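# Hang two metal bars on color-matched rack arm pairs

## Task

Place each of the two metal bars across the pair of rack arms whose labels (each label is mounted just above its arm) match the colour painted on that bar's ends. Each bar must lie supported by both arms of its pair by itself, with no gripper holding it there, and at the end the grippers must have released the bars and withdrawn.

## Robot and tools

Robot: two 6-joint arms, left_arm and right_arm, each with a parallel gripper. left_arm is the robot's own left and sits on the +y side; image left/right says nothing about which arm is which.

Frame: all reported positions use one world frame in metres. Origin is on the floor (z = 0) below the centre of the robot's base, +x is the direction the robot faces, +z is up, +y is toward the robot's left. Only the floor height is known for sure; reported hand positions may be somewhat wrong, especially with the arm stretched far.

Tool execute_actions. Argument actions is a list holding zero or one item; optional pictures (true/false) controls whether camera images are returned (they are by default).
- Empty list {"actions": []}: nothing is commanded, you just get the current state.
- Motion: {"rows": [...], "steps": N}, N from 1 to 15 (default 15), each step lasting 1/30 s. rows holds 1 to 15 rows; row k is used on step k and the final row is held for any remaining steps.
- Wait: {"steps": N} with no rows, N up to 300; it returns once N steps have elapsed since the previous result, and your reply time is counted inside those steps.
Each row is a single list of 14 numbers covering both arms, always all 14 even if one arm is idle: left_arm waist, shoulder, elbow, wrist pitch, wrist yaw, wrist roll, opening, then right_arm in the same order. The six joint values are absolute target angles in radians, in the same convention the Joint positions line prints; they are not offsets. Stated ranges per arm: waist -2.880 to 2.880, shoulder 0.000 to 3.142, elbow 0.000 to 3.019, wrist pitch -1.693 to 1.571, wrist yaw -1.571 to 1.571, wrist roll -2.094 to 2.094. A call is rejected (nothing is sent) if any target is more than 0.019 rad outside its range and also further out than that joint's last reported angle. True joint ends may differ from the stated ones by up to 0.019 rad; targets beyond the true end are cut off there, and the result may then report "joint sent to its limit" (possibly for an earlier action still running). Absence of that line does not prove more travel is available. The opening is an absolute value from -1 (closed) to +1 (fully open). Gripper commands track grip_measured: to hold something, command about 0.03 below the grip_measured reading for a firm grasp, or less below for a lighter one. Each pad pushes with roughly 50 to 62 N at most; very thin parts (under about 2 mm) are gripped more weakly, and first contact can spike.

Motion limits: each step a joint's target is kept within a fixed lead of its measured angle (waist 0.264, shoulder 0.32, elbow 0.276, wrist pitch 0.33, wrist yaw 0.186, wrist roll 0.522 rad), and if the targets would move a gripper more than 70 mm from where it is, the whole arm's targets are scaled back. Large moves therefore take several calls. Between calls, arms keep heading to the last row sent until everything has nearly stopped or a step is HELD; after that, only a new action drives further. Fingers still moving keep moving.

Gripper geometry: fingers point along the gripper's +z axis and close along its y axis. The reported end_effector_position is the point between the pads, about 1 cm short of the fingertips.

Results: a state line left_arm: … | right_arm: … gives each end_effector_position (m) and end_effector_quat_wxyz in the world frame. Joint positions and Joint velocities give one block per arm, the six joints (rad, rad/s) then the pad gap (m, m/s; 0.094 m is fully open). grip_measured is the opening on the command scale; each gripper may read off by up to about 1 mm. "joint command not followed" means a clearance check altered or blocked some joint targets; HELD marks steps where all or part of your row was not sent. Joint torques are raw drive outputs, nonzero even in free air, with offsets and noise. MOTOR HOT appears from 85 °C; at 100 °C an OVER-TEMPERATURE FAULT stops that arm and its gripper and it drops. Holding loads heats motors, even while you are thinking, so avoid long static holds.

Tool zoom_image: camera is one of cam_head_left, cam_head_right (504x504, pinhole with mild radial distortion, looking down from about 1.84 m), cam_left_wrist, cam_right_wrist (616x616 fisheye on the hands). region is [x0, y0, x1, y1] in pixels of that camera's latest image, origin at top-left, no bigger than 504 by 504. It returns a closer, sharper view.

Tool finished_scene: pass scene, the number of the current scene. Sending a reply with no tool call ends everything.

Cautions: the arms must not collide or press on each other hard. Do not knock anything, including the bars, out of the work area. Avoid dropping, slipping, slamming or shoving hard. Occasional outside tugs on held parts or pushes on loose objects can happen, so check the bar is still seated before releasing. Robot time and reply time both count, and smooth low-effort motion is preferred. Finish by opening the grippers and moving the arms away so the bars rest only on the rack.

Each tool is called after ">>>" as name(argument=value, ...), one argument or row to a line, values as JSON.

## Session

>>> execute_actions(
  actions=[],
)

Scene clock: 0.00 s of 6000.00 s.
left_arm: end_effector_position=(+0.5951, +0.2675, +1.4128) grip_measured=+1.000 end_effector_quat_wxyz=(+0.267, -0.000, +0.964, +0.012) | right_arm: end_effector_position=(+0.5897, -0.2502, +1.4050) grip_measured=+1.000 end_effector_quat_wxyz=(+0.256, -0.005, +0.967, +0.015)
Joint positions: left_arm=[-1.71   0.833  0.82   0.384 -0.113  0.125  0.094] | right_arm=[-1.403  0.85   0.824  0.369  0.086 -0.129  0.094]
Joint velocities: left_arm=[-0.005 -0.005  0.022 -0.007  0.051 -0.022  0.   ] | right_arm=[-0.005 -0.005 -0.027 -0.007 -0.007 -0.095  0.   ]
Joint torques (N m, as the arm reports them, + toward a larger angle): no reading

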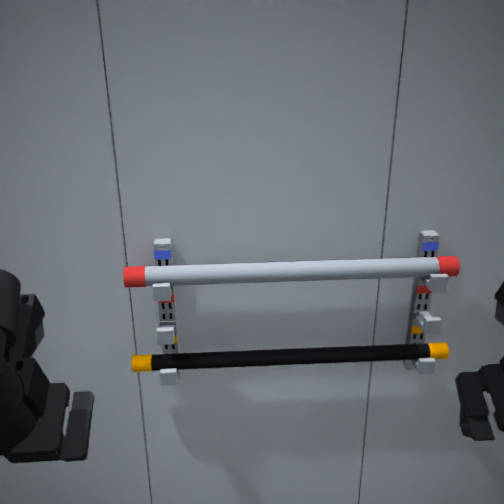

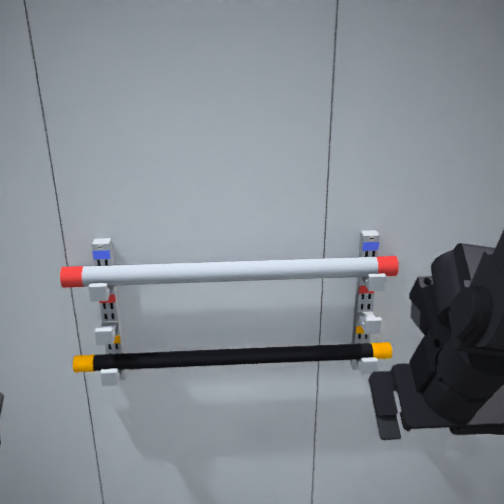

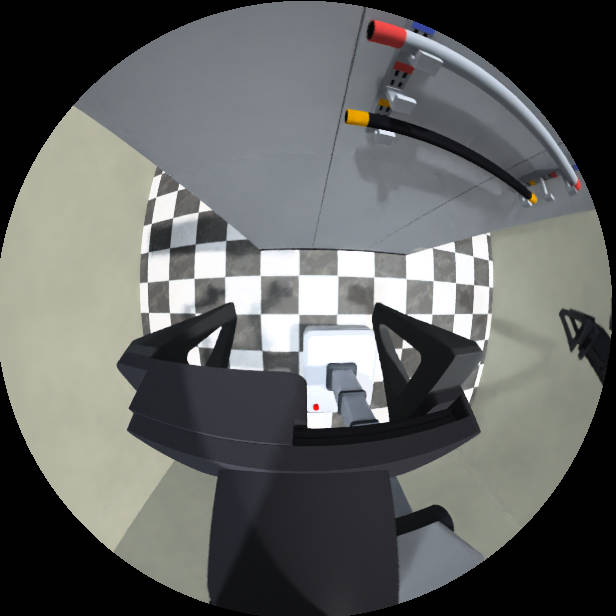

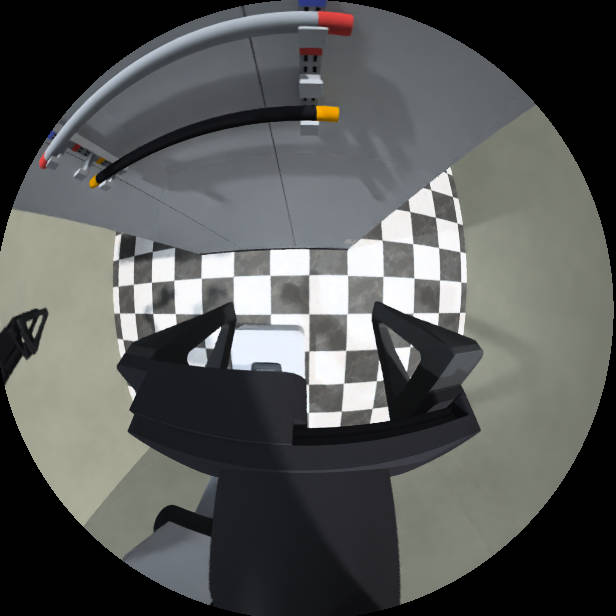

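>>> zoom_image(
  camera="cam_head_left",
  region=[110, 220, 250, 400],
)

>>> zoom_image(
  camera="cam_head_left",
  region=[360, 220, 500, 400],
)

>>> zoom_image(
  camera="cam_right_wrist",
  region=[220, 0, 400, 160],
)

>>> zoom_image(
  camera="cam_left_wrist",
  region=[330, 10, 490, 160],
)

Region (110, 220, 250, 400) of cam_head_left's 504x504 image, scaled by 2.800, with more detail than that image has.

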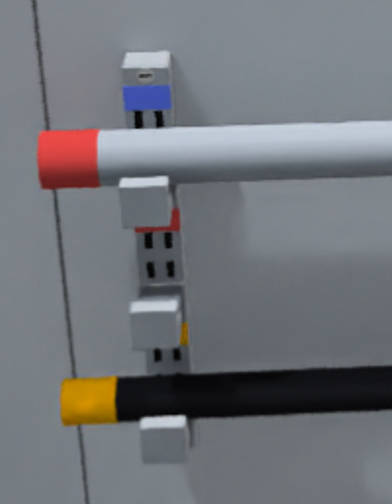

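Region (360, 220, 500, 400) of cam_head_left's 504x504 image, scaled by 2.800, with more detail than that image has.

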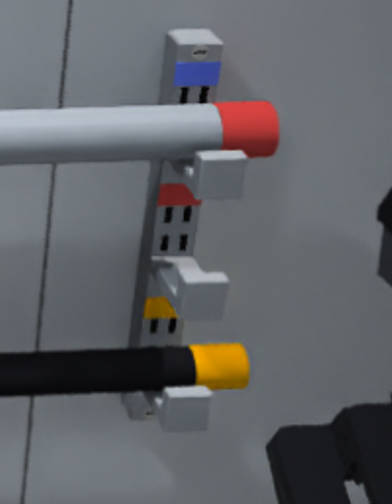

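Region (220, 0, 400, 160) of cam_right_wrist's 616x616 image, scaled by 2.800, with more detail than that image has.

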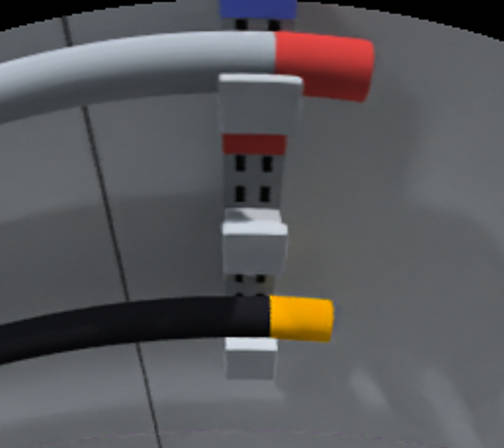

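Region (330, 10, 490, 160) of cam_left_wrist's 616x616 image, scaled by 3.150, with more detail than that image has; it fills the top 472 rows of this view, and the rest is white.

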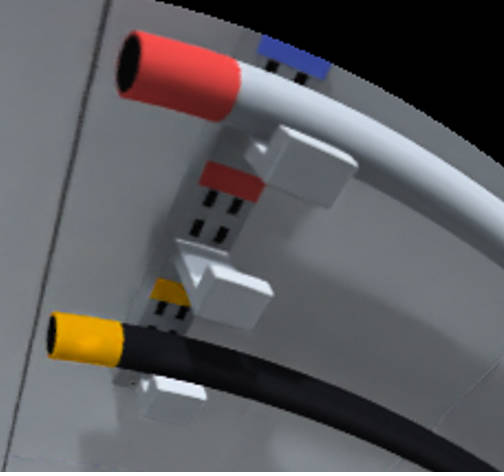

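>>> execute_actions(
  actions=[
    {"rows":[[-1.56,0.833,0.82,0.384,-0.113,0.125,1,-1.403,0.85,0.824,0.669,0.086,-0.129,1]],"steps":15},
  ],
  pictures=false,
)

>>> execute_actions(
  actions=[],
  pictures=false,
)

Scene clock: 17.97 s of 6000.00 s.
left_arm: end_effector_position=(+0.5898, +0.3361, +1.4118) grip_measured=+1.000 end_effector_quat_wxyz=(+0.259, +0.007, +0.961, +0.092) | right_arm: end_effector_position=(+0.6385, -0.2587, +1.4410) grip_measured=+1.000 end_effector_quat_wxyz=(+0.381, +0.012, +0.925, +0.002)
Joint positions: left_arm=[-1.55   0.833  0.82   0.384 -0.114  0.125  0.094] | right_arm=[-1.403  0.858  0.819  0.65   0.086 -0.129  0.094]
Joint velocities: left_arm=[-0.005 -0.005 -0.007 -0.017 -0.051 -0.051  0.   ] | right_arm=[-0.015 -0.015 -0.002 -0.002  0.051 -0.125  0.   ]
Joint torques (N m, as the arm reports them, + toward a larger angle): left_arm=[  0.68 -16.1    1.63   0.82   0.11  -0.05] | right_arm=[  1.1  -14.93   2.12   2.08  -0.14  -0.01]
Steps of this call (steps 1 to 90: nothing new was sent; then 14.47 s passed at rest; steps 91 to 105: all 15 steps of this action). Readings (joint positions):
91: left_arm=[-1.700 0.833 0.820 0.384 -0.107 0.125] | right_arm=[-1.403 0.852 0.820 0.416 0.086 -0.129]
92: left_arm=[-1.672 0.833 0.820 0.384 -0.106 0.125] | right_arm=[-1.403 0.858 0.814 0.501 0.086 -0.129]
94: left_arm=[-1.599 0.833 0.820 0.384 -0.111 0.125] | right_arm=[-1.403 0.862 0.816 0.601 0.086 -0.129]
98: left_arm=[-1.550 0.833 0.820 0.384 -0.114 0.125] | right_arm=[-1.403 0.858 0.819 0.650 0.086 -0.129]
105: the state above

Scene clock: 17.97 s of 6000.00 s.
left_arm: end_effector_position=(+0.5898, +0.3361, +1.4118) grip_measured=+1.000 end_effector_quat_wxyz=(+0.259, +0.007, +0.961, +0.092) | right_arm: end_effector_position=(+0.6385, -0.2587, +1.4410) grip_measured=+1.000 end_effector_quat_wxyz=(+0.381, +0.012, +0.925, +0.002)
Joint positions: left_arm=[-1.55   0.833  0.82   0.384 -0.114  0.125  0.094] | right_arm=[-1.403  0.858  0.819  0.65   0.086 -0.129  0.094]
Joint velocities: left_arm=[-0.005 -0.005 -0.007 -0.017 -0.051 -0.051  0.   ] | right_arm=[-0.015 -0.015 -0.002 -0.002  0.051 -0.125  0.   ]
Joint torques (N m, as the arm reports them, + toward a larger angle): left_arm=[  0.68 -16.1    1.63   0.82   0.11  -0.05] | right_arm=[  1.1  -14.93   2.12   2.08  -0.14  -0.01]

>>> execute_actions(
  actions=[
    {"rows":[[-1.55,0.633,0.82,0.384,-0.113,0.125,1,-1.403,0.858,1.02,0.65,0.086,-0.129,1]],"steps":12},
  ],
  pictures=false,
)

>>> execute_actions(
  actions=[
    {"rows":[[-1.55,0.633,0.82,0.384,0.1,0.125,1,-1.403,0.858,1.02,0.65,0.086,0.6,1]],"steps":12},
  ],
)

Scene clock: 25.70 s of 6000.00 s.
left_arm: end_effector_position=(+0.6518, +0.3389, +1.5277) grip_measured=+1.000 end_effector_quat_wxyz=(+0.367, +0.001, +0.925, +0.101) | right_arm: end_effector_position=(+0.7441, -0.2733, +1.4957) grip_measured=+1.000 end_effector_quat_wxyz=(+0.469, +0.025, +0.883, -0.007)
Joint positions: left_arm=[-1.55   0.603  0.819  0.384 -0.114  0.125  0.094] | right_arm=[-1.403  0.859  1.022  0.644  0.086 -0.129  0.094]
Joint velocities: left_arm=[0.005 0.005 0.022 0.002 0.007 0.007 0.   ] | right_arm=[-0.005  0.005 -0.002 -0.007 -0.095 -0.066  0.   ]
Joint torques (N m, as the arm reports them, + toward a larger angle): left_arm=[  1.34 -13.36   3.5    1.03   0.11  -0.05] | right_arm=[  0.98 -17.05   3.12   1.69  -0.15   0.  ]
Steps of this call (steps 1 to 15: the robot went on to your last target; steps 16 to 90: nothing new was sent; then 4.33 s passed at rest; steps 91 to 102: all 12 steps of this action). Readings (joint positions):
91: left_arm=[-1.550 0.826 0.819 0.384 -0.114 0.125] | right_arm=[-1.403 0.859 0.828 0.648 0.086 -0.129]
92: left_arm=[-1.550 0.812 0.813 0.384 -0.114 0.125] | right_arm=[-1.403 0.865 0.848 0.645 0.086 -0.129]
94: left_arm=[-1.550 0.761 0.805 0.384 -0.114 0.125] | right_arm=[-1.403 0.876 0.911 0.644 0.086 -0.129]
98: left_arm=[-1.550 0.642 0.809 0.384 -0.114 0.125] | right_arm=[-1.403 0.872 1.013 0.644 0.086 -0.129]
102: the state above

Scene clock: 26.10 s of 6000.00 s.
left_arm: end_effector_position=(+0.6521, +0.3035, +1.5204) grip_measured=+1.000 end_effector_quat_wxyz=(+0.371, +0.041, +0.928, +0.004) | right_arm: end_effector_position=(+0.7432, -0.2731, +1.4950) grip_measured=+1.000 end_effector_quat_wxyz=(+0.445, +0.309, +0.828, +0.145)
Joint positions: left_arm=[-1.548  0.615  0.818  0.384  0.097  0.125  0.094] | right_arm=[-1.403  0.859  1.021  0.644  0.086  0.53   0.094]
Joint velocities: left_arm=[ 0.005 -0.015 -0.007  0.017 -0.051 -0.007  0.   ] | right_arm=[-0.005 -0.005  0.002 -0.002  0.081  0.418  0.   ]
Joint torques (N m, as the arm reports them, + toward a larger angle): left_arm=[  1.09 -14.35   3.53   1.07   0.3   -0.04] | right_arm=[  1.11 -16.76   3.14   1.68  -0.11   0.05]
Steps of this call (steps 1 to 12: all 12 steps of this action). Readings (joint positions):
1: left_arm=[-1.548 0.604 0.819 0.384 -0.033 0.125] | right_arm=[-1.403 0.859 1.022 0.644 0.086 -0.054]
2: left_arm=[-1.548 0.606 0.818 0.384 0.046 0.125] | right_arm=[-1.403 0.859 1.021 0.644 0.086 0.045]
4: left_arm=[-1.548 0.611 0.818 0.384 0.090 0.125] | right_arm=[-1.403 0.859 1.021 0.644 0.086 0.231]
8: left_arm=[-1.548 0.615 0.818 0.384 0.097 0.125] | right_arm=[-1.403 0.859 1.021 0.644 0.086 0.444]
12: the state above
camera_calibration (this result's frames):
cam_left_wrist: T_world_to_cam=[[-0.0759523, -0.996139, -0.0440175, 0.424641], [-0.986151, 0.0815717, -0.144404, 0.845025], [0.147437, 0.0324401, -0.988539, 1.52279], [0, 0, 0, 1]] pos_world=[0.64106, 0.304672, 1.64605]
cam_right_wrist: T_world_to_cam=[[-0.382691, -0.761754, -0.52276, 0.856398], [-0.817148, 0.543093, -0.193181, 1.04531], [0.431064, 0.353244, -0.830303, 1.14288], [0, 0, 0, 1]] pos_world=[0.689254, -0.319049, 1.59856]

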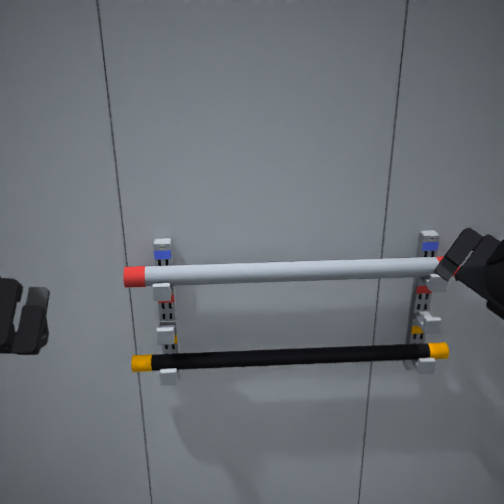

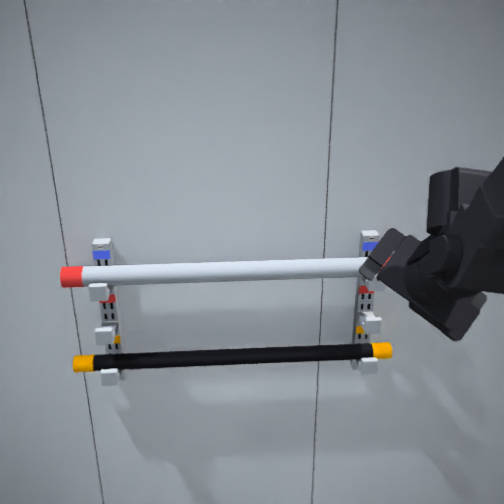

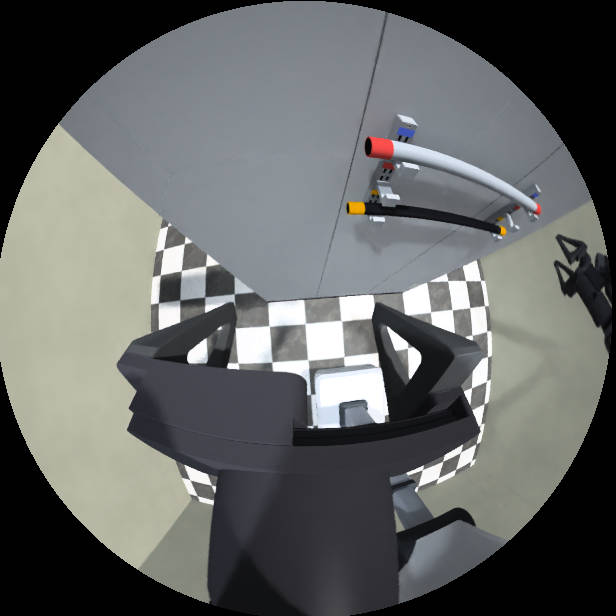

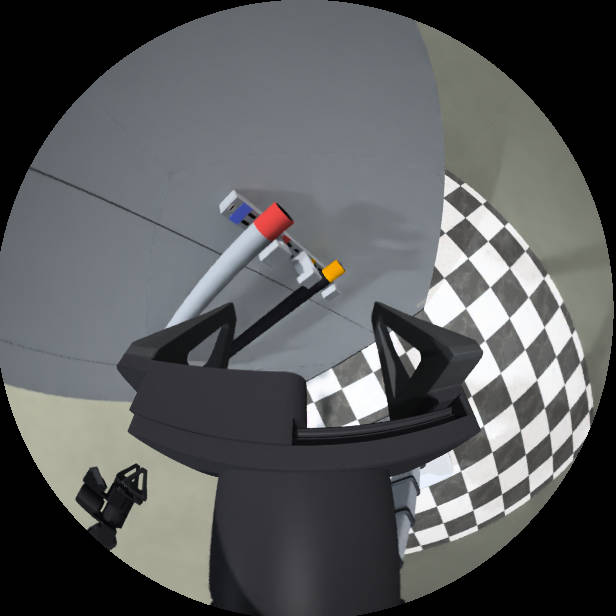

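>>> execute_actions(
  actions=[
    {"rows":[[-1.55,0.61,0.81,0.384,0.097,0.125,1,-1.395,0.867,1.025,0.655,0.088,0.605,1],[-1.55,0.6,0.795,0.384,0.097,0.125,1,-1.382,0.879,1.03,0.672,0.09,0.611,1],[-1.55,0.59,0.78,0.384,0.097,0.125,1,-1.365,0.895,1.038,0.695,0.093,0.62,1],[-1.55,0.58,0.76,0.384,0.097,0.125,1,-1.346,0.913,1.046,0.721,0.096,0.63,1],[-1.55,0.57,0.74,0.384,0.097,0.125,1,-1.327,0.931,1.055,0.747,0.099,0.64,0.95],[-1.55,0.56,0.72,0.384,0.097,0.125,1,-1.308,0.949,1.063,0.773,0.103,0.651,0.9],[-1.55,0.55,0.7,0.384,0.097,0.125,1,-1.289,0.967,1.072,0.799,0.106,0.661,0.85],[-1.55,0.54,0.685,0.384,0.097,0.125,1,-1.27,0.985,1.08,0.825,0.109,0.671,0.8],[-1.55,0.53,0.67,0.384,0.097,0.125,1,-1.25,1.004,1.089,0.852,0.113,0.682,0.75],[-1.55,0.52,0.65,0.384,0.097,0.125,1,-1.231,1.022,1.097,0.878,0.116,0.692,0.7],[-1.55,0.51,0.63,0.384,0.097,0.125,1,-1.212,1.04,1.106,0.904,0.119,0.702,0.65],[-1.55,0.5,0.61,0.384,0.097,0.125,1,-1.193,1.059,1.114,0.93,0.123,0.712,0.6],[-1.55,0.485,0.595,0.384,0.097,0.125,1,-1.173,1.077,1.123,0.956,0.126,0.723,0.55],[-1.55,0.47,0.58,0.384,0.097,0.125,1,-1.154,1.096,1.131,0.983,0.13,0.733,0.5],[-1.55,0.46,0.56,0.384,0.097,0.125,1,-1.134,1.114,1.14,1.009,0.133,0.744,0.5]]},
  ],
  pictures=false,
)

>>> execute_actions(
  actions=[
    {"rows":[[-1.55,0.45,0.54,0.384,0.097,0.125,1,-1.114,1.133,1.149,1.036,0.137,0.755,0.5],[-1.55,0.44,0.52,0.384,0.097,0.125,1,-1.094,1.152,1.158,1.063,0.14,0.765,0.5],[-1.55,0.425,0.5,0.384,0.097,0.125,1,-1.074,1.171,1.167,1.091,0.144,0.776,0.5],[-1.55,0.41,0.48,0.384,0.097,0.125,1,-1.054,1.19,1.176,1.118,0.147,0.787,0.5],[-1.55,0.4,0.46,0.384,0.097,0.125,1,-1.034,1.209,1.185,1.145,0.151,0.798,0.5],[-1.55,0.39,0.44,0.384,0.097,0.125,1,-1.014,1.228,1.194,1.172,0.154,0.808,0.5],[-1.55,0.375,0.42,0.384,0.097,0.125,1,-0.994,1.247,1.203,1.2,0.158,0.819,0.5],[-1.55,0.36,0.4,0.384,0.097,0.125,1,-0.974,1.266,1.212,1.227,0.161,0.83,0.5],[-1.55,0.35,0.385,0.384,0.097,0.125,1,-0.954,1.285,1.22,1.254,0.165,0.84,0.5],[-1.55,0.34,0.37,0.384,0.097,0.125,1,-0.934,1.304,1.229,1.281,0.168,0.851,0.5],[-1.55,0.33,0.35,0.384,0.097,0.125,1,-0.914,1.323,1.238,1.308,0.172,0.862,0.5],[-1.55,0.32,0.335,0.384,0.097,0.125,1,-0.897,1.34,1.246,1.332,0.175,0.871,0.5],[-1.55,0.31,0.32,0.384,0.097,0.125,1,-0.883,1.353,1.252,1.351,0.177,0.878,0.5],[-1.55,0.305,0.31,0.384,0.097,0.125,1,-0.872,1.363,1.257,1.365,0.179,0.884,0.5],[-1.55,0.3,0.3,0.384,0.097,0.125,1,-0.865,1.37,1.26,1.375,0.18,0.888,0.5]]},
  ],
  pictures=false,
)

>>> execute_actions(
  actions=[
    {"steps":12},
  ],
)

Scene clock: 68.13 s of 6000.00 s.
left_arm: end_effector_position=(+0.5518, +0.2953, +1.5105) grip_measured=+1.000 end_effector_quat_wxyz=(+0.316, +0.038, +0.948, -0.002) | right_arm: end_effector_position=(+0.7590, -0.1803, +1.4593) grip_measured=+0.509 end_effector_quat_wxyz=(+0.455, +0.415, +0.739, +0.273)
Joint positions: left_arm=[-1.548  0.504  0.59   0.384  0.097  0.125  0.094] | right_arm=[-1.185  1.087  1.102  0.934  0.128  0.692  0.071]
Joint velocities: left_arm=[ 0.024 -0.396 -0.476  0.007  0.022  0.007  0.   ] | right_arm=[ 0.532  0.571  0.232  0.764  0.051  0.374 -0.012]
Joint torques (N m, as the arm reports them, + toward a larger angle): left_arm=[  1.06 -14.41   2.23   0.97   0.19  -0.04] | right_arm=[  4.19 -17.31   4.16   2.09  -0.23   0.03]
Steps of this call (steps 1 to 30: the robot went on to your last target; steps 31 to 90: nothing new was sent; then 38.53 s passed at rest; steps 91 to 105: all 15 steps of this action). Readings (joint positions):
91: left_arm=[-1.548 0.615 0.817 0.384 0.097 0.125] | right_arm=[-1.403 0.859 1.021 0.644 0.086 0.590]
92: left_arm=[-1.548 0.615 0.816 0.384 0.097 0.125] | right_arm=[-1.403 0.860 1.021 0.646 0.087 0.592]
94: left_arm=[-1.548 0.610 0.801 0.384 0.097 0.125] | right_arm=[-1.393 0.870 1.021 0.668 0.093 0.599]
98: left_arm=[-1.548 0.579 0.723 0.384 0.097 0.125] | right_arm=[-1.326 0.934 1.043 0.758 0.106 0.627]
105: the state above

Scene clock: 68.63 s of 6000.00 s.
left_arm: end_effector_position=(+0.4367, +0.2854, +1.5191) grip_measured=+1.000 end_effector_quat_wxyz=(+0.274, +0.036, +0.961, -0.007) | right_arm: end_effector_position=(+0.7629, -0.0519, +1.4762) grip_measured=+0.503 end_effector_quat_wxyz=(+0.461, +0.527, +0.576, +0.422)
Joint positions: left_arm=[-1.548  0.323  0.319  0.384  0.097  0.125  0.094] | right_arm=[-0.901  1.353  1.238  1.324  0.176  0.844  0.071]
Joint velocities: left_arm=[-0.015 -0.22  -0.335  0.002 -0.037 -0.007  0.   ] | right_arm=[ 0.386  0.396  0.129  0.476 -0.007  0.198 -0.   ]
Joint torques (N m, as the arm reports them, + toward a larger angle): left_arm=[ 0.82 -9.26  1.84  0.97  0.19 -0.03] | right_arm=[  7.39 -15.47   2.31   1.86  -0.29   0.01]
Steps of this call (steps 1 to 15: all 15 steps of this action). Readings (joint positions):
1: left_arm=[-1.548 0.491 0.573 0.384 0.097 0.125] | right_arm=[-1.166 1.106 1.110 0.960 0.132 0.702]
2: left_arm=[-1.548 0.478 0.555 0.384 0.097 0.125] | right_arm=[-1.147 1.126 1.119 0.987 0.136 0.712]
4: left_arm=[-1.548 0.450 0.519 0.384 0.097 0.125] | right_arm=[-1.109 1.163 1.137 1.041 0.143 0.733]
8: left_arm=[-1.548 0.397 0.439 0.384 0.097 0.125] | right_arm=[-1.030 1.233 1.178 1.151 0.157 0.775]
15: the state above

Scene clock: 69.03 s of 6000.00 s.
left_arm: end_effector_position=(+0.4254, +0.2845, +1.5184) grip_measured=+1.000 end_effector_quat_wxyz=(+0.268, +0.035, +0.963, -0.008) | right_arm: end_effector_position=(+0.7552, -0.0344, +1.4732) grip_measured=+0.503 end_effector_quat_wxyz=(+0.448, +0.541, +0.561, +0.438)
Joint positions: left_arm=[-1.548  0.312  0.295  0.384  0.097  0.125  0.094] | right_arm=[-0.875  1.388  1.246  1.356  0.179  0.875  0.071]
Joint velocities: left_arm=[-0.005 -0.024  0.007 -0.007  0.022 -0.051  0.   ] | right_arm=[-0.015 -0.005  0.002 -0.012  0.007 -0.022 -0.   ]
Joint torques (N m, as the arm reports them, + toward a larger angle): left_arm=[ 1.03 -9.24  1.8   0.76  0.2  -0.03] | right_arm=[  7.51 -15.78   2.31   1.97  -0.36   0.04]
Steps of this call (steps 1 to 12: the robot went on to your last target). Readings (joint positions):
1: left_arm=[-1.548 0.317 0.307 0.384 0.097 0.125] | right_arm=[-0.889 1.366 1.241 1.337 0.176 0.851]
2: left_arm=[-1.548 0.314 0.300 0.384 0.097 0.125] | right_arm=[-0.880 1.375 1.242 1.343 0.176 0.856]
4: left_arm=[-1.548 0.312 0.295 0.384 0.097 0.125] | right_arm=[-0.875 1.386 1.242 1.348 0.176 0.864]
8: left_arm=[-1.548 0.312 0.295 0.384 0.097 0.125] | right_arm=[-0.875 1.388 1.244 1.354 0.179 0.872]
12: the state above
camera_calibration (this result's frames):
cam_left_wrist: T_world_to_cam=[[-0.076801, -0.997008, -0.00869986, 0.335327], [-0.994494, 0.0759776, 0.0721704, 0.299076], [-0.0712935, 0.0141947, -0.997354, 1.66649], [0, 0, 0, 1]] pos_world=[0.441992, 0.287946, 1.64341]
cam_right_wrist: T_world_to_cam=[[-0.209537, -0.0226796, -0.977538, 1.59605], [-0.581786, 0.806405, 0.105998, 0.311857], [0.785887, 0.590928, -0.182166, -0.179362], [0, 0, 0, 1]] pos_world=[0.656824, -0.109295, 1.49447]

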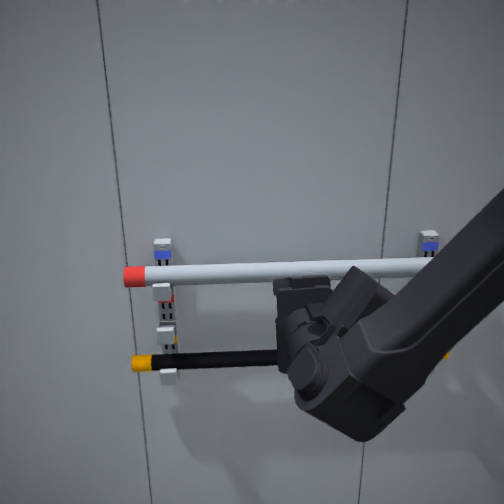

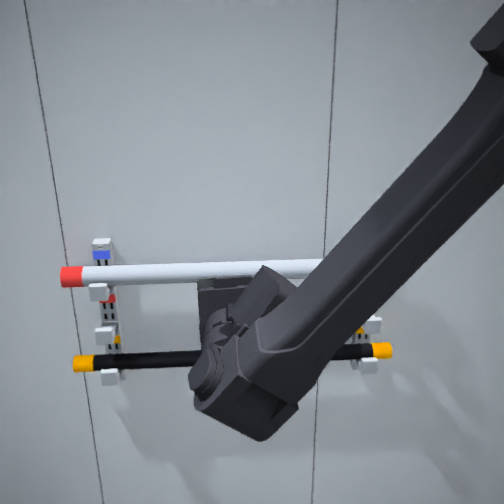

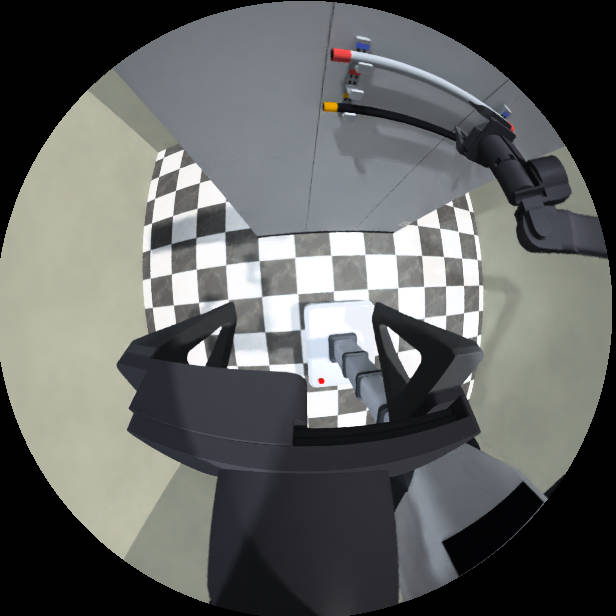

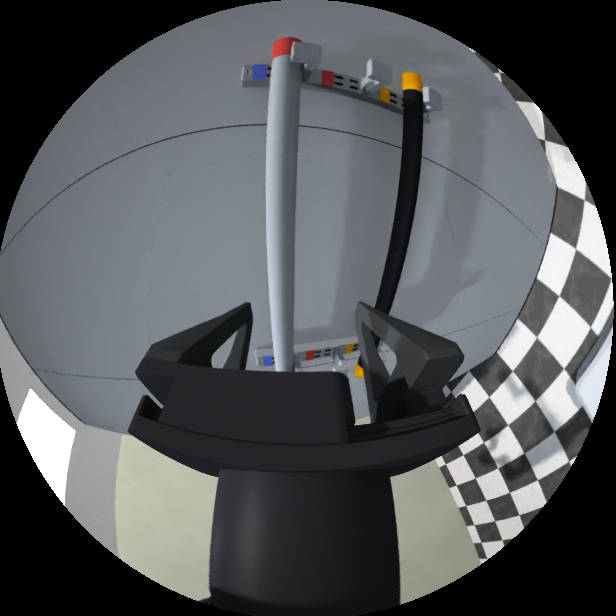

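>>> execute_actions(
  actions=[
    {"rows":[[-1.55,0.3,0.3,0.384,0.097,0.125,1,-0.866,1.372,1.27,1.368,0.18,0.889,0.5],[-1.55,0.3,0.3,0.384,0.097,0.125,1,-0.867,1.375,1.286,1.357,0.179,0.892,0.5],[-1.55,0.3,0.3,0.384,0.097,0.125,1,-0.869,1.378,1.309,1.342,0.179,0.895,0.5],[-1.55,0.3,0.3,0.384,0.097,0.125,1,-0.871,1.382,1.335,1.324,0.178,0.898,0.5],[-1.55,0.3,0.3,0.384,0.097,0.125,1,-0.873,1.387,1.361,1.306,0.177,0.902,0.5],[-1.55,0.3,0.3,0.384,0.097,0.125,1,-0.875,1.392,1.387,1.288,0.176,0.906,0.5],[-1.55,0.3,0.3,0.384,0.097,0.125,1,-0.877,1.397,1.413,1.27,0.175,0.909,0.5],[-1.55,0.3,0.3,0.384,0.097,0.125,1,-0.879,1.402,1.439,1.252,0.175,0.913,0.5],[-1.55,0.3,0.3,0.384,0.097,0.125,1,-0.881,1.407,1.465,1.235,0.174,0.916,0.5],[-1.55,0.3,0.3,0.384,0.097,0.125,1,-0.883,1.413,1.491,1.217,0.173,0.92,0.5],[-1.55,0.3,0.3,0.384,0.097,0.125,1,-0.886,1.418,1.518,1.199,0.172,0.924,0.5],[-1.55,0.3,0.3,0.384,0.097,0.125,1,-0.888,1.424,1.544,1.181,0.171,0.927,0.5],[-1.55,0.3,0.3,0.384,0.097,0.125,1,-0.889,1.428,1.563,1.168,0.171,0.93,0.5],[-1.55,0.3,0.3,0.384,0.097,0.125,1,-0.89,1.431,1.576,1.159,0.17,0.932,0.5],[-1.55,0.3,0.3,0.384,0.097,0.125,1,-0.891,1.433,1.586,1.152,0.17,0.933,0.5]]},
  ],
  pictures=false,
)

>>> execute_actions(
  actions=[
    {"steps":10},
  ],
)

Scene clock: 78.83 s of 6000.00 s.
left_arm: end_effector_position=(+0.4254, +0.2845, +1.5184) grip_measured=+1.000 end_effector_quat_wxyz=(+0.268, +0.035, +0.963, -0.008) | right_arm: end_effector_position=(+0.8606, -0.0479, +1.4978) grip_measured=+0.503 end_effector_quat_wxyz=(+0.470, +0.551, +0.520, +0.454)
Joint positions: left_arm=[-1.548  0.312  0.295  0.384  0.097  0.125  0.094] | right_arm=[-0.875  1.418  1.545  1.174  0.176  0.912  0.071]
Joint velocities: left_arm=[ 0.005 -0.015 -0.007 -0.007  0.007 -0.051  0.   ] | right_arm=[-0.054  0.112  0.374 -0.379  0.154 -0.022 -0.   ]
Joint torques (N m, as the arm reports them, + toward a larger angle): left_arm=[ 1.05 -9.1   1.89  0.82  0.2  -0.04] | right_arm=[  6.   -15.69   3.98   1.36  -0.74   0.06]
Steps of this call (steps 1 to 30: the robot went on to your last target; steps 31 to 90: nothing new was sent; then 6.30 s passed at rest; steps 91 to 105: all 15 steps of this action). Readings (joint positions):
91: left_arm=[-1.548 0.312 0.295 0.384 0.097 0.125] | right_arm=[-0.875 1.388 1.247 1.356 0.179 0.878]
92: left_arm=[-1.548 0.312 0.295 0.384 0.097 0.125] | right_arm=[-0.875 1.388 1.250 1.356 0.179 0.878]
94: left_arm=[-1.548 0.312 0.295 0.384 0.097 0.125] | right_arm=[-0.875 1.389 1.269 1.349 0.179 0.881]
98: left_arm=[-1.548 0.312 0.295 0.384 0.097 0.125] | right_arm=[-0.875 1.399 1.370 1.291 0.178 0.891]
105: the state above

Scene clock: 79.17 s of 6000.00 s.
left_arm: end_effector_position=(+0.4254, +0.2845, +1.5184) grip_measured=+1.000 end_effector_quat_wxyz=(+0.268, +0.035, +0.963, -0.008) | right_arm: end_effector_position=(+0.8635, -0.0437, +1.4926) grip_measured=+0.503 end_effector_quat_wxyz=(+0.465, +0.552, +0.521, +0.456)
Joint positions: left_arm=[-1.548  0.312  0.295  0.384  0.097  0.125  0.094] | right_arm=[-0.877  1.431  1.564  1.158  0.172  0.921  0.071]
Joint velocities: left_arm=[-0.015  0.005  0.012 -0.022  0.007  0.007  0.   ] | right_arm=[-0.015 -0.005  0.007 -0.002 -0.051 -0.051  0.   ]
Joint torques (N m, as the arm reports them, + toward a larger angle): left_arm=[ 1.1  -9.    1.89  0.81  0.2  -0.03] | right_arm=[  6.05 -16.19   4.26   1.    -0.53   0.  ]
Steps of this call (steps 1 to 10: the robot went on to your last target). Readings (joint positions):
1: left_arm=[-1.548 0.312 0.295 0.384 0.097 0.125] | right_arm=[-0.877 1.421 1.554 1.165 0.175 0.913]
2: left_arm=[-1.548 0.312 0.295 0.384 0.097 0.125] | right_arm=[-0.877 1.424 1.560 1.161 0.174 0.915]
4: left_arm=[-1.548 0.312 0.295 0.384 0.097 0.125] | right_arm=[-0.877 1.428 1.564 1.160 0.172 0.918]
8: left_arm=[-1.548 0.312 0.295 0.384 0.097 0.125] | right_arm=[-0.877 1.430 1.564 1.159 0.172 0.921]
10: the state above
camera_calibration (this result's frames):
cam_left_wrist: T_world_to_cam=[[-0.076801, -0.997008, -0.00869986, 0.335327], [-0.994494, 0.0759776, 0.0721704, 0.299076], [-0.0712935, 0.0141947, -0.997354, 1.66649], [0, 0, 0, 1]] pos_world=[0.441992, 0.287946, 1.64341]
cam_right_wrist: T_world_to_cam=[[-0.14605, 0.0335482, -0.988708, 1.60183], [-0.545714, 0.830878, 0.108805, 0.345937], [0.825146, 0.555443, -0.103042, -0.409009], [0, 0, 0, 1]] pos_world=[0.760222, -0.113989, 1.50396]

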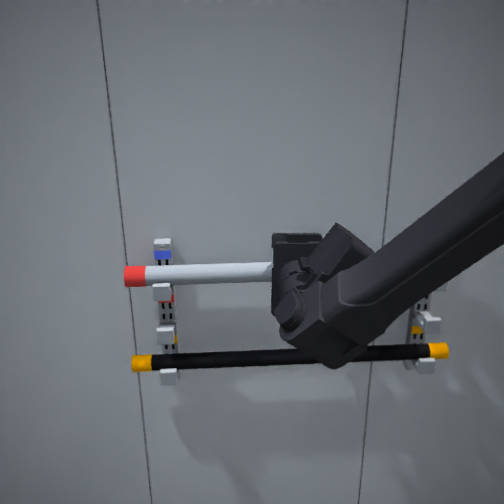

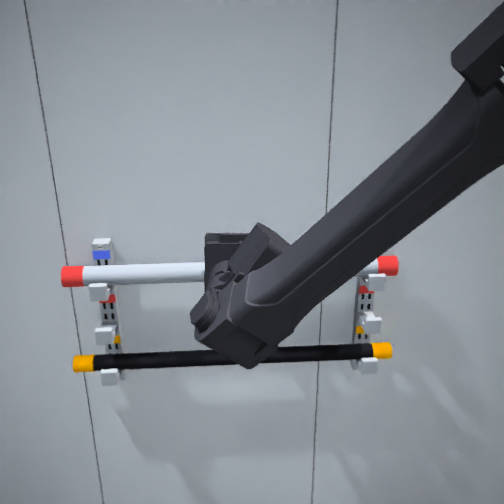

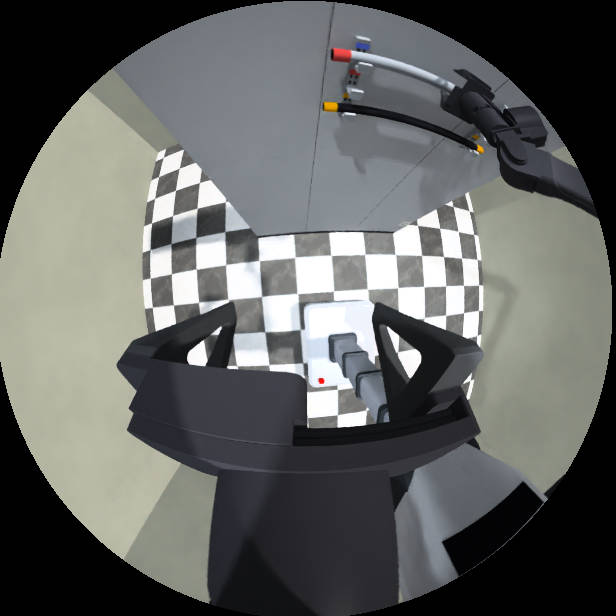

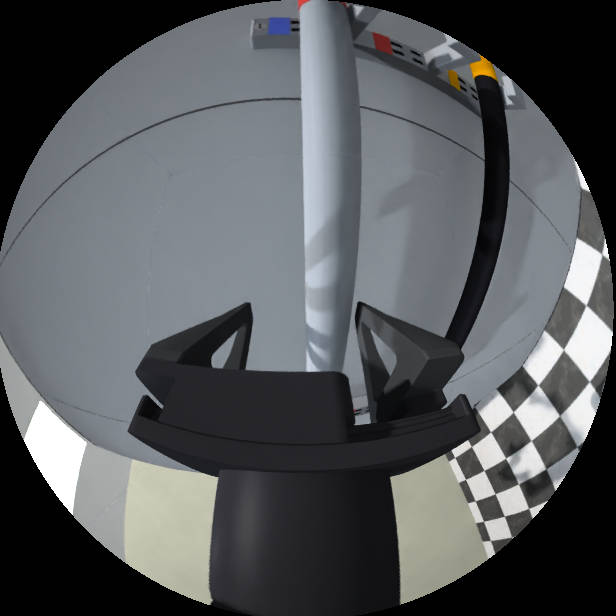

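>>> execute_actions(
  actions=[
    {"rows":[[-1.55,0.3,0.3,0.384,0.097,0.125,1,-0.897,1.438,1.59,1.146,0.17,0.933,0.4],[-1.55,0.3,0.3,0.384,0.097,0.125,1,-0.903,1.444,1.594,1.14,0.17,0.933,0.3],[-1.55,0.3,0.3,0.384,0.097,0.125,1,-0.908,1.449,1.598,1.134,0.17,0.933,0.2],[-1.55,0.3,0.3,0.384,0.097,0.125,1,-0.913,1.454,1.602,1.128,0.17,0.933,0.1]],"steps":14},
  ],
)

Scene clock: 82.97 s of 6000.00 s.
left_arm: end_effector_position=(+0.4254, +0.2845, +1.5184) grip_measured=+1.000 end_effector_quat_wxyz=(+0.268, +0.035, +0.963, -0.008) | right_arm: end_effector_position=(+0.8599, -0.0400, +1.4706) grip_measured=+0.103 end_effector_quat_wxyz=(+0.458, +0.549, +0.538, +0.447)
Joint positions: left_arm=[-1.548  0.312  0.295  0.384  0.097  0.125  0.094] | right_arm=[-0.899  1.457  1.578  1.134  0.172  0.923  0.052]
Joint velocities: left_arm=[ 0.005 -0.005  0.002  0.007 -0.051 -0.022  0.   ] | right_arm=[ 0.005 -0.015  0.012  0.002 -0.007 -0.022  0.   ]
Joint torques (N m, as the arm reports them, + toward a larger angle): left_arm=[ 1.15 -9.    1.88  0.82  0.2  -0.04] | right_arm=[  6.17 -16.79   4.44   1.09  -0.48   0.01]
Steps of this call (steps 1 to 30: the robot went on to your last target; steps 31 to 90: nothing new was sent; then 0.33 s passed at rest; steps 91 to 104: all 14 steps of this action). Readings (joint positions):
91: left_arm=[-1.548 0.312 0.295 0.384 0.097 0.125] | right_arm=[-0.877 1.431 1.564 1.158 0.172 0.923]
92: left_arm=[-1.548 0.312 0.295 0.384 0.097 0.125] | right_arm=[-0.878 1.432 1.565 1.155 0.172 0.923]
94: left_arm=[-1.548 0.312 0.295 0.384 0.097 0.125] | right_arm=[-0.883 1.437 1.571 1.145 0.173 0.923]
98: left_arm=[-1.548 0.312 0.295 0.384 0.097 0.125] | right_arm=[-0.897 1.450 1.578 1.136 0.172 0.923]
104: the state above
camera_calibration (this result's frames):
cam_left_wrist: T_world_to_cam=[[-0.076801, -0.997008, -0.00869986, 0.335327], [-0.994494, 0.0759776, 0.0721704, 0.299076], [-0.0712935, 0.0141947, -0.997354, 1.66649], [0, 0, 0, 1]] pos_world=[0.441992, 0.287946, 1.64341]
cam_right_wrist: T_world_to_cam=[[-0.176352, 0.00929645, -0.984283, 1.59799], [-0.557984, 0.822828, 0.107745, 0.355131], [0.810897, 0.568215, -0.13992, -0.343298], [0, 0, 0, 1]] pos_world=[0.758346, -0.112, 1.48657]

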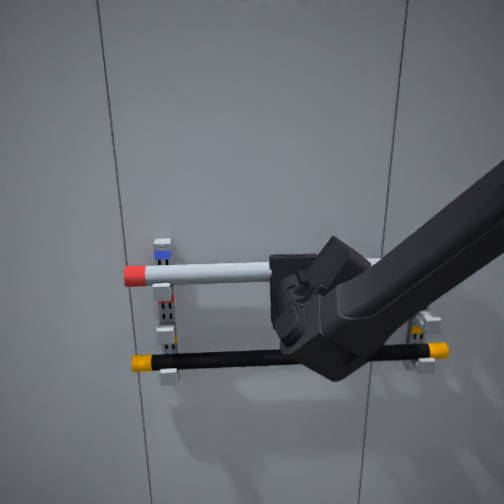

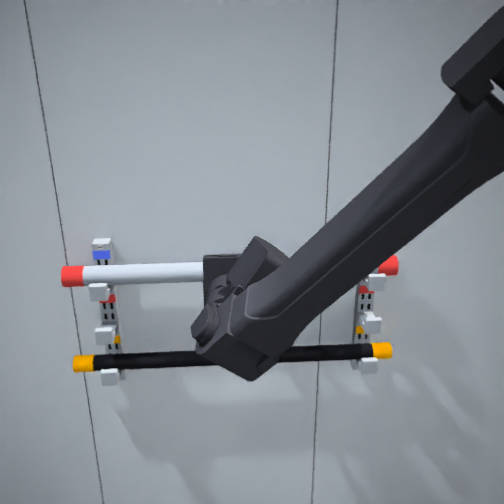

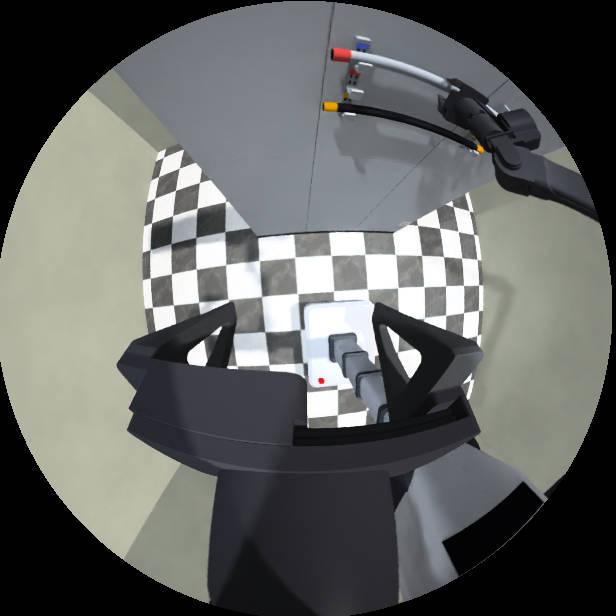

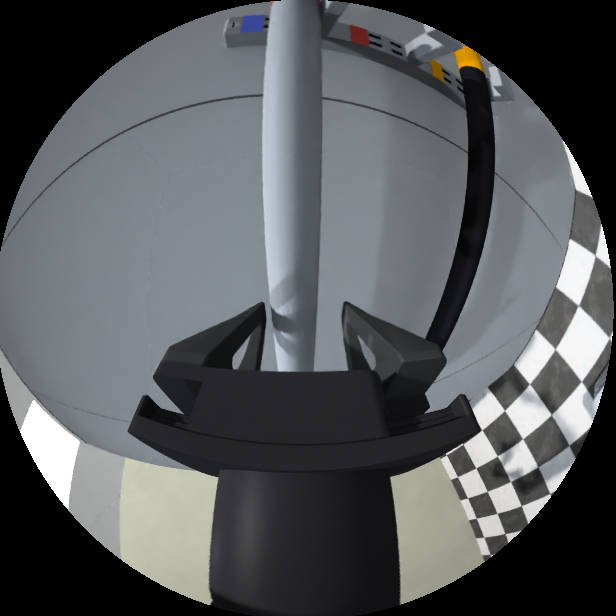

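>>> execute_actions(
  actions=[
    {"rows":[[-1.55,0.3,0.3,0.384,0.097,0.125,1,-0.913,1.454,1.61,1.128,0.17,0.933,0.05],[-1.55,0.3,0.3,0.384,0.097,0.125,1,-0.913,1.454,1.617,1.128,0.17,0.933,0.0],[-1.55,0.3,0.3,0.384,0.097,0.125,1,-0.913,1.454,1.624,1.128,0.17,0.933,-0.05],[-1.55,0.3,0.3,0.384,0.097,0.125,1,-0.913,1.454,1.624,1.128,0.17,0.933,-0.1],[-1.55,0.3,0.3,0.384,0.097,0.125,1,-0.913,1.454,1.624,1.128,0.17,0.933,-0.15],[-1.55,0.3,0.3,0.384,0.097,0.125,1,-0.913,1.454,1.624,1.128,0.17,0.933,-0.2]],"steps":12},
  ],
)

>>> zoom_image(
  camera="cam_right_wrist",
  region=[200, 230, 400, 400],
)

Scene clock: 86.63 s of 6000.00 s.
left_arm: end_effector_position=(+0.4254, +0.2845, +1.5184) grip_measured=+1.000 end_effector_quat_wxyz=(+0.268, +0.035, +0.963, -0.008) | right_arm: end_effector_position=(+0.8692, -0.0448, +1.4774) grip_measured=-0.197 end_effector_quat_wxyz=(+0.466, +0.549, +0.529, +0.449)
Joint positions: left_arm=[-1.548  0.312  0.295  0.384  0.097  0.125  0.094] | right_arm=[-0.899  1.458  1.603  1.134  0.172  0.923  0.038]
Joint velocities: left_arm=[-0.005 -0.024 -0.007  0.002  0.051  0.022  0.   ] | right_arm=[-0.005 -0.005  0.002 -0.002 -0.022 -0.066  0.001]
Joint torques (N m, as the arm reports them, + toward a larger angle): left_arm=[ 1.05 -9.04  1.88  0.79  0.2  -0.03] | right_arm=[  6.17 -17.29   4.29   1.08  -0.49   0.01]
Steps of this call (steps 1 to 15: the robot went on to your last target; steps 16 to 90: nothing new was sent; then 0.27 s passed at rest; steps 91 to 102: all 12 steps of this action). Readings (joint positions):
91: left_arm=[-1.548 0.312 0.295 0.384 0.097 0.125] | right_arm=[-0.899 1.457 1.579 1.134 0.172 0.923]
92: left_arm=[-1.548 0.312 0.295 0.384 0.097 0.125] | right_arm=[-0.899 1.457 1.581 1.134 0.172 0.923]
94: left_arm=[-1.548 0.312 0.295 0.384 0.097 0.125] | right_arm=[-0.899 1.458 1.589 1.134 0.172 0.923]
98: left_arm=[-1.548 0.312 0.295 0.384 0.097 0.125] | right_arm=[-0.899 1.458 1.602 1.134 0.172 0.923]
102: the state above
camera_calibration (this result's frames):
cam_left_wrist: T_world_to_cam=[[-0.076801, -0.997008, -0.00869986, 0.335327], [-0.994494, 0.0759776, 0.0721704, 0.299076], [-0.0712935, 0.0141947, -0.997354, 1.66649], [0, 0, 0, 1]] pos_world=[0.441992, 0.287946, 1.64341]
cam_right_wrist: T_world_to_cam=[[-0.157806, 0.01273, -0.987388, 1.59494], [-0.547908, 0.830746, 0.0982781, 0.369079], [0.821519, 0.556507, -0.124122, -0.380298], [0, 0, 0, 1]] pos_world=[0.766335, -0.115276, 1.49135]

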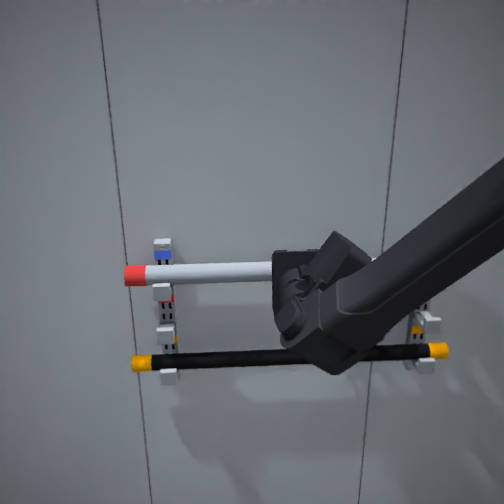

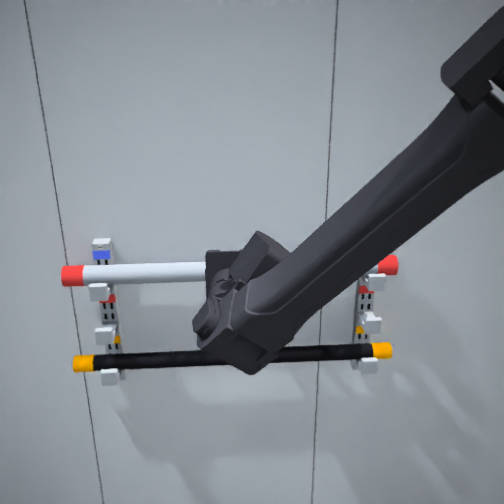

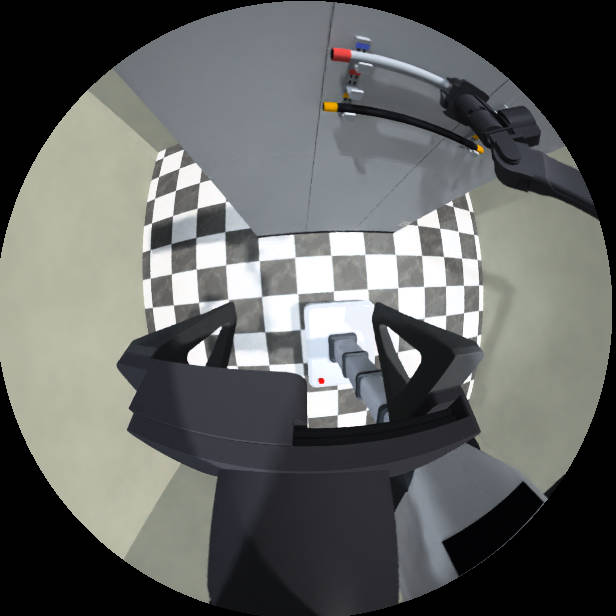

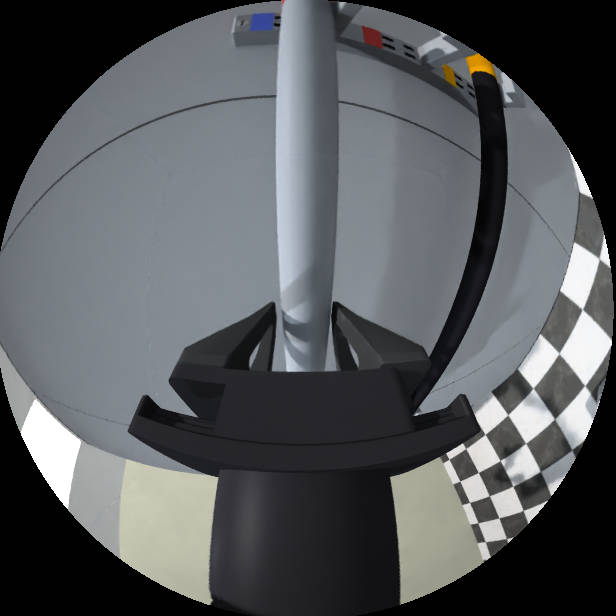

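Region (200, 230, 400, 400) of cam_right_wrist's 616x616 image, scaled by 2.520, with more detail than that image has; it fills the top 428 rows of this view, and the rest is white.

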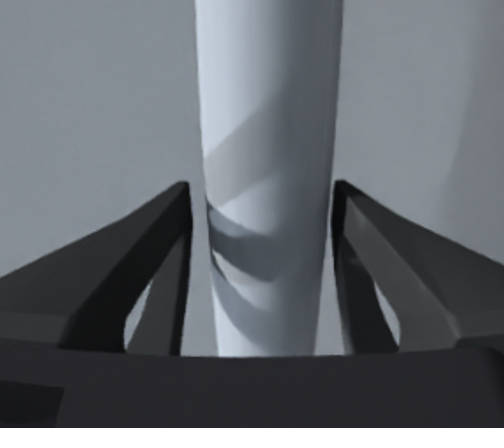

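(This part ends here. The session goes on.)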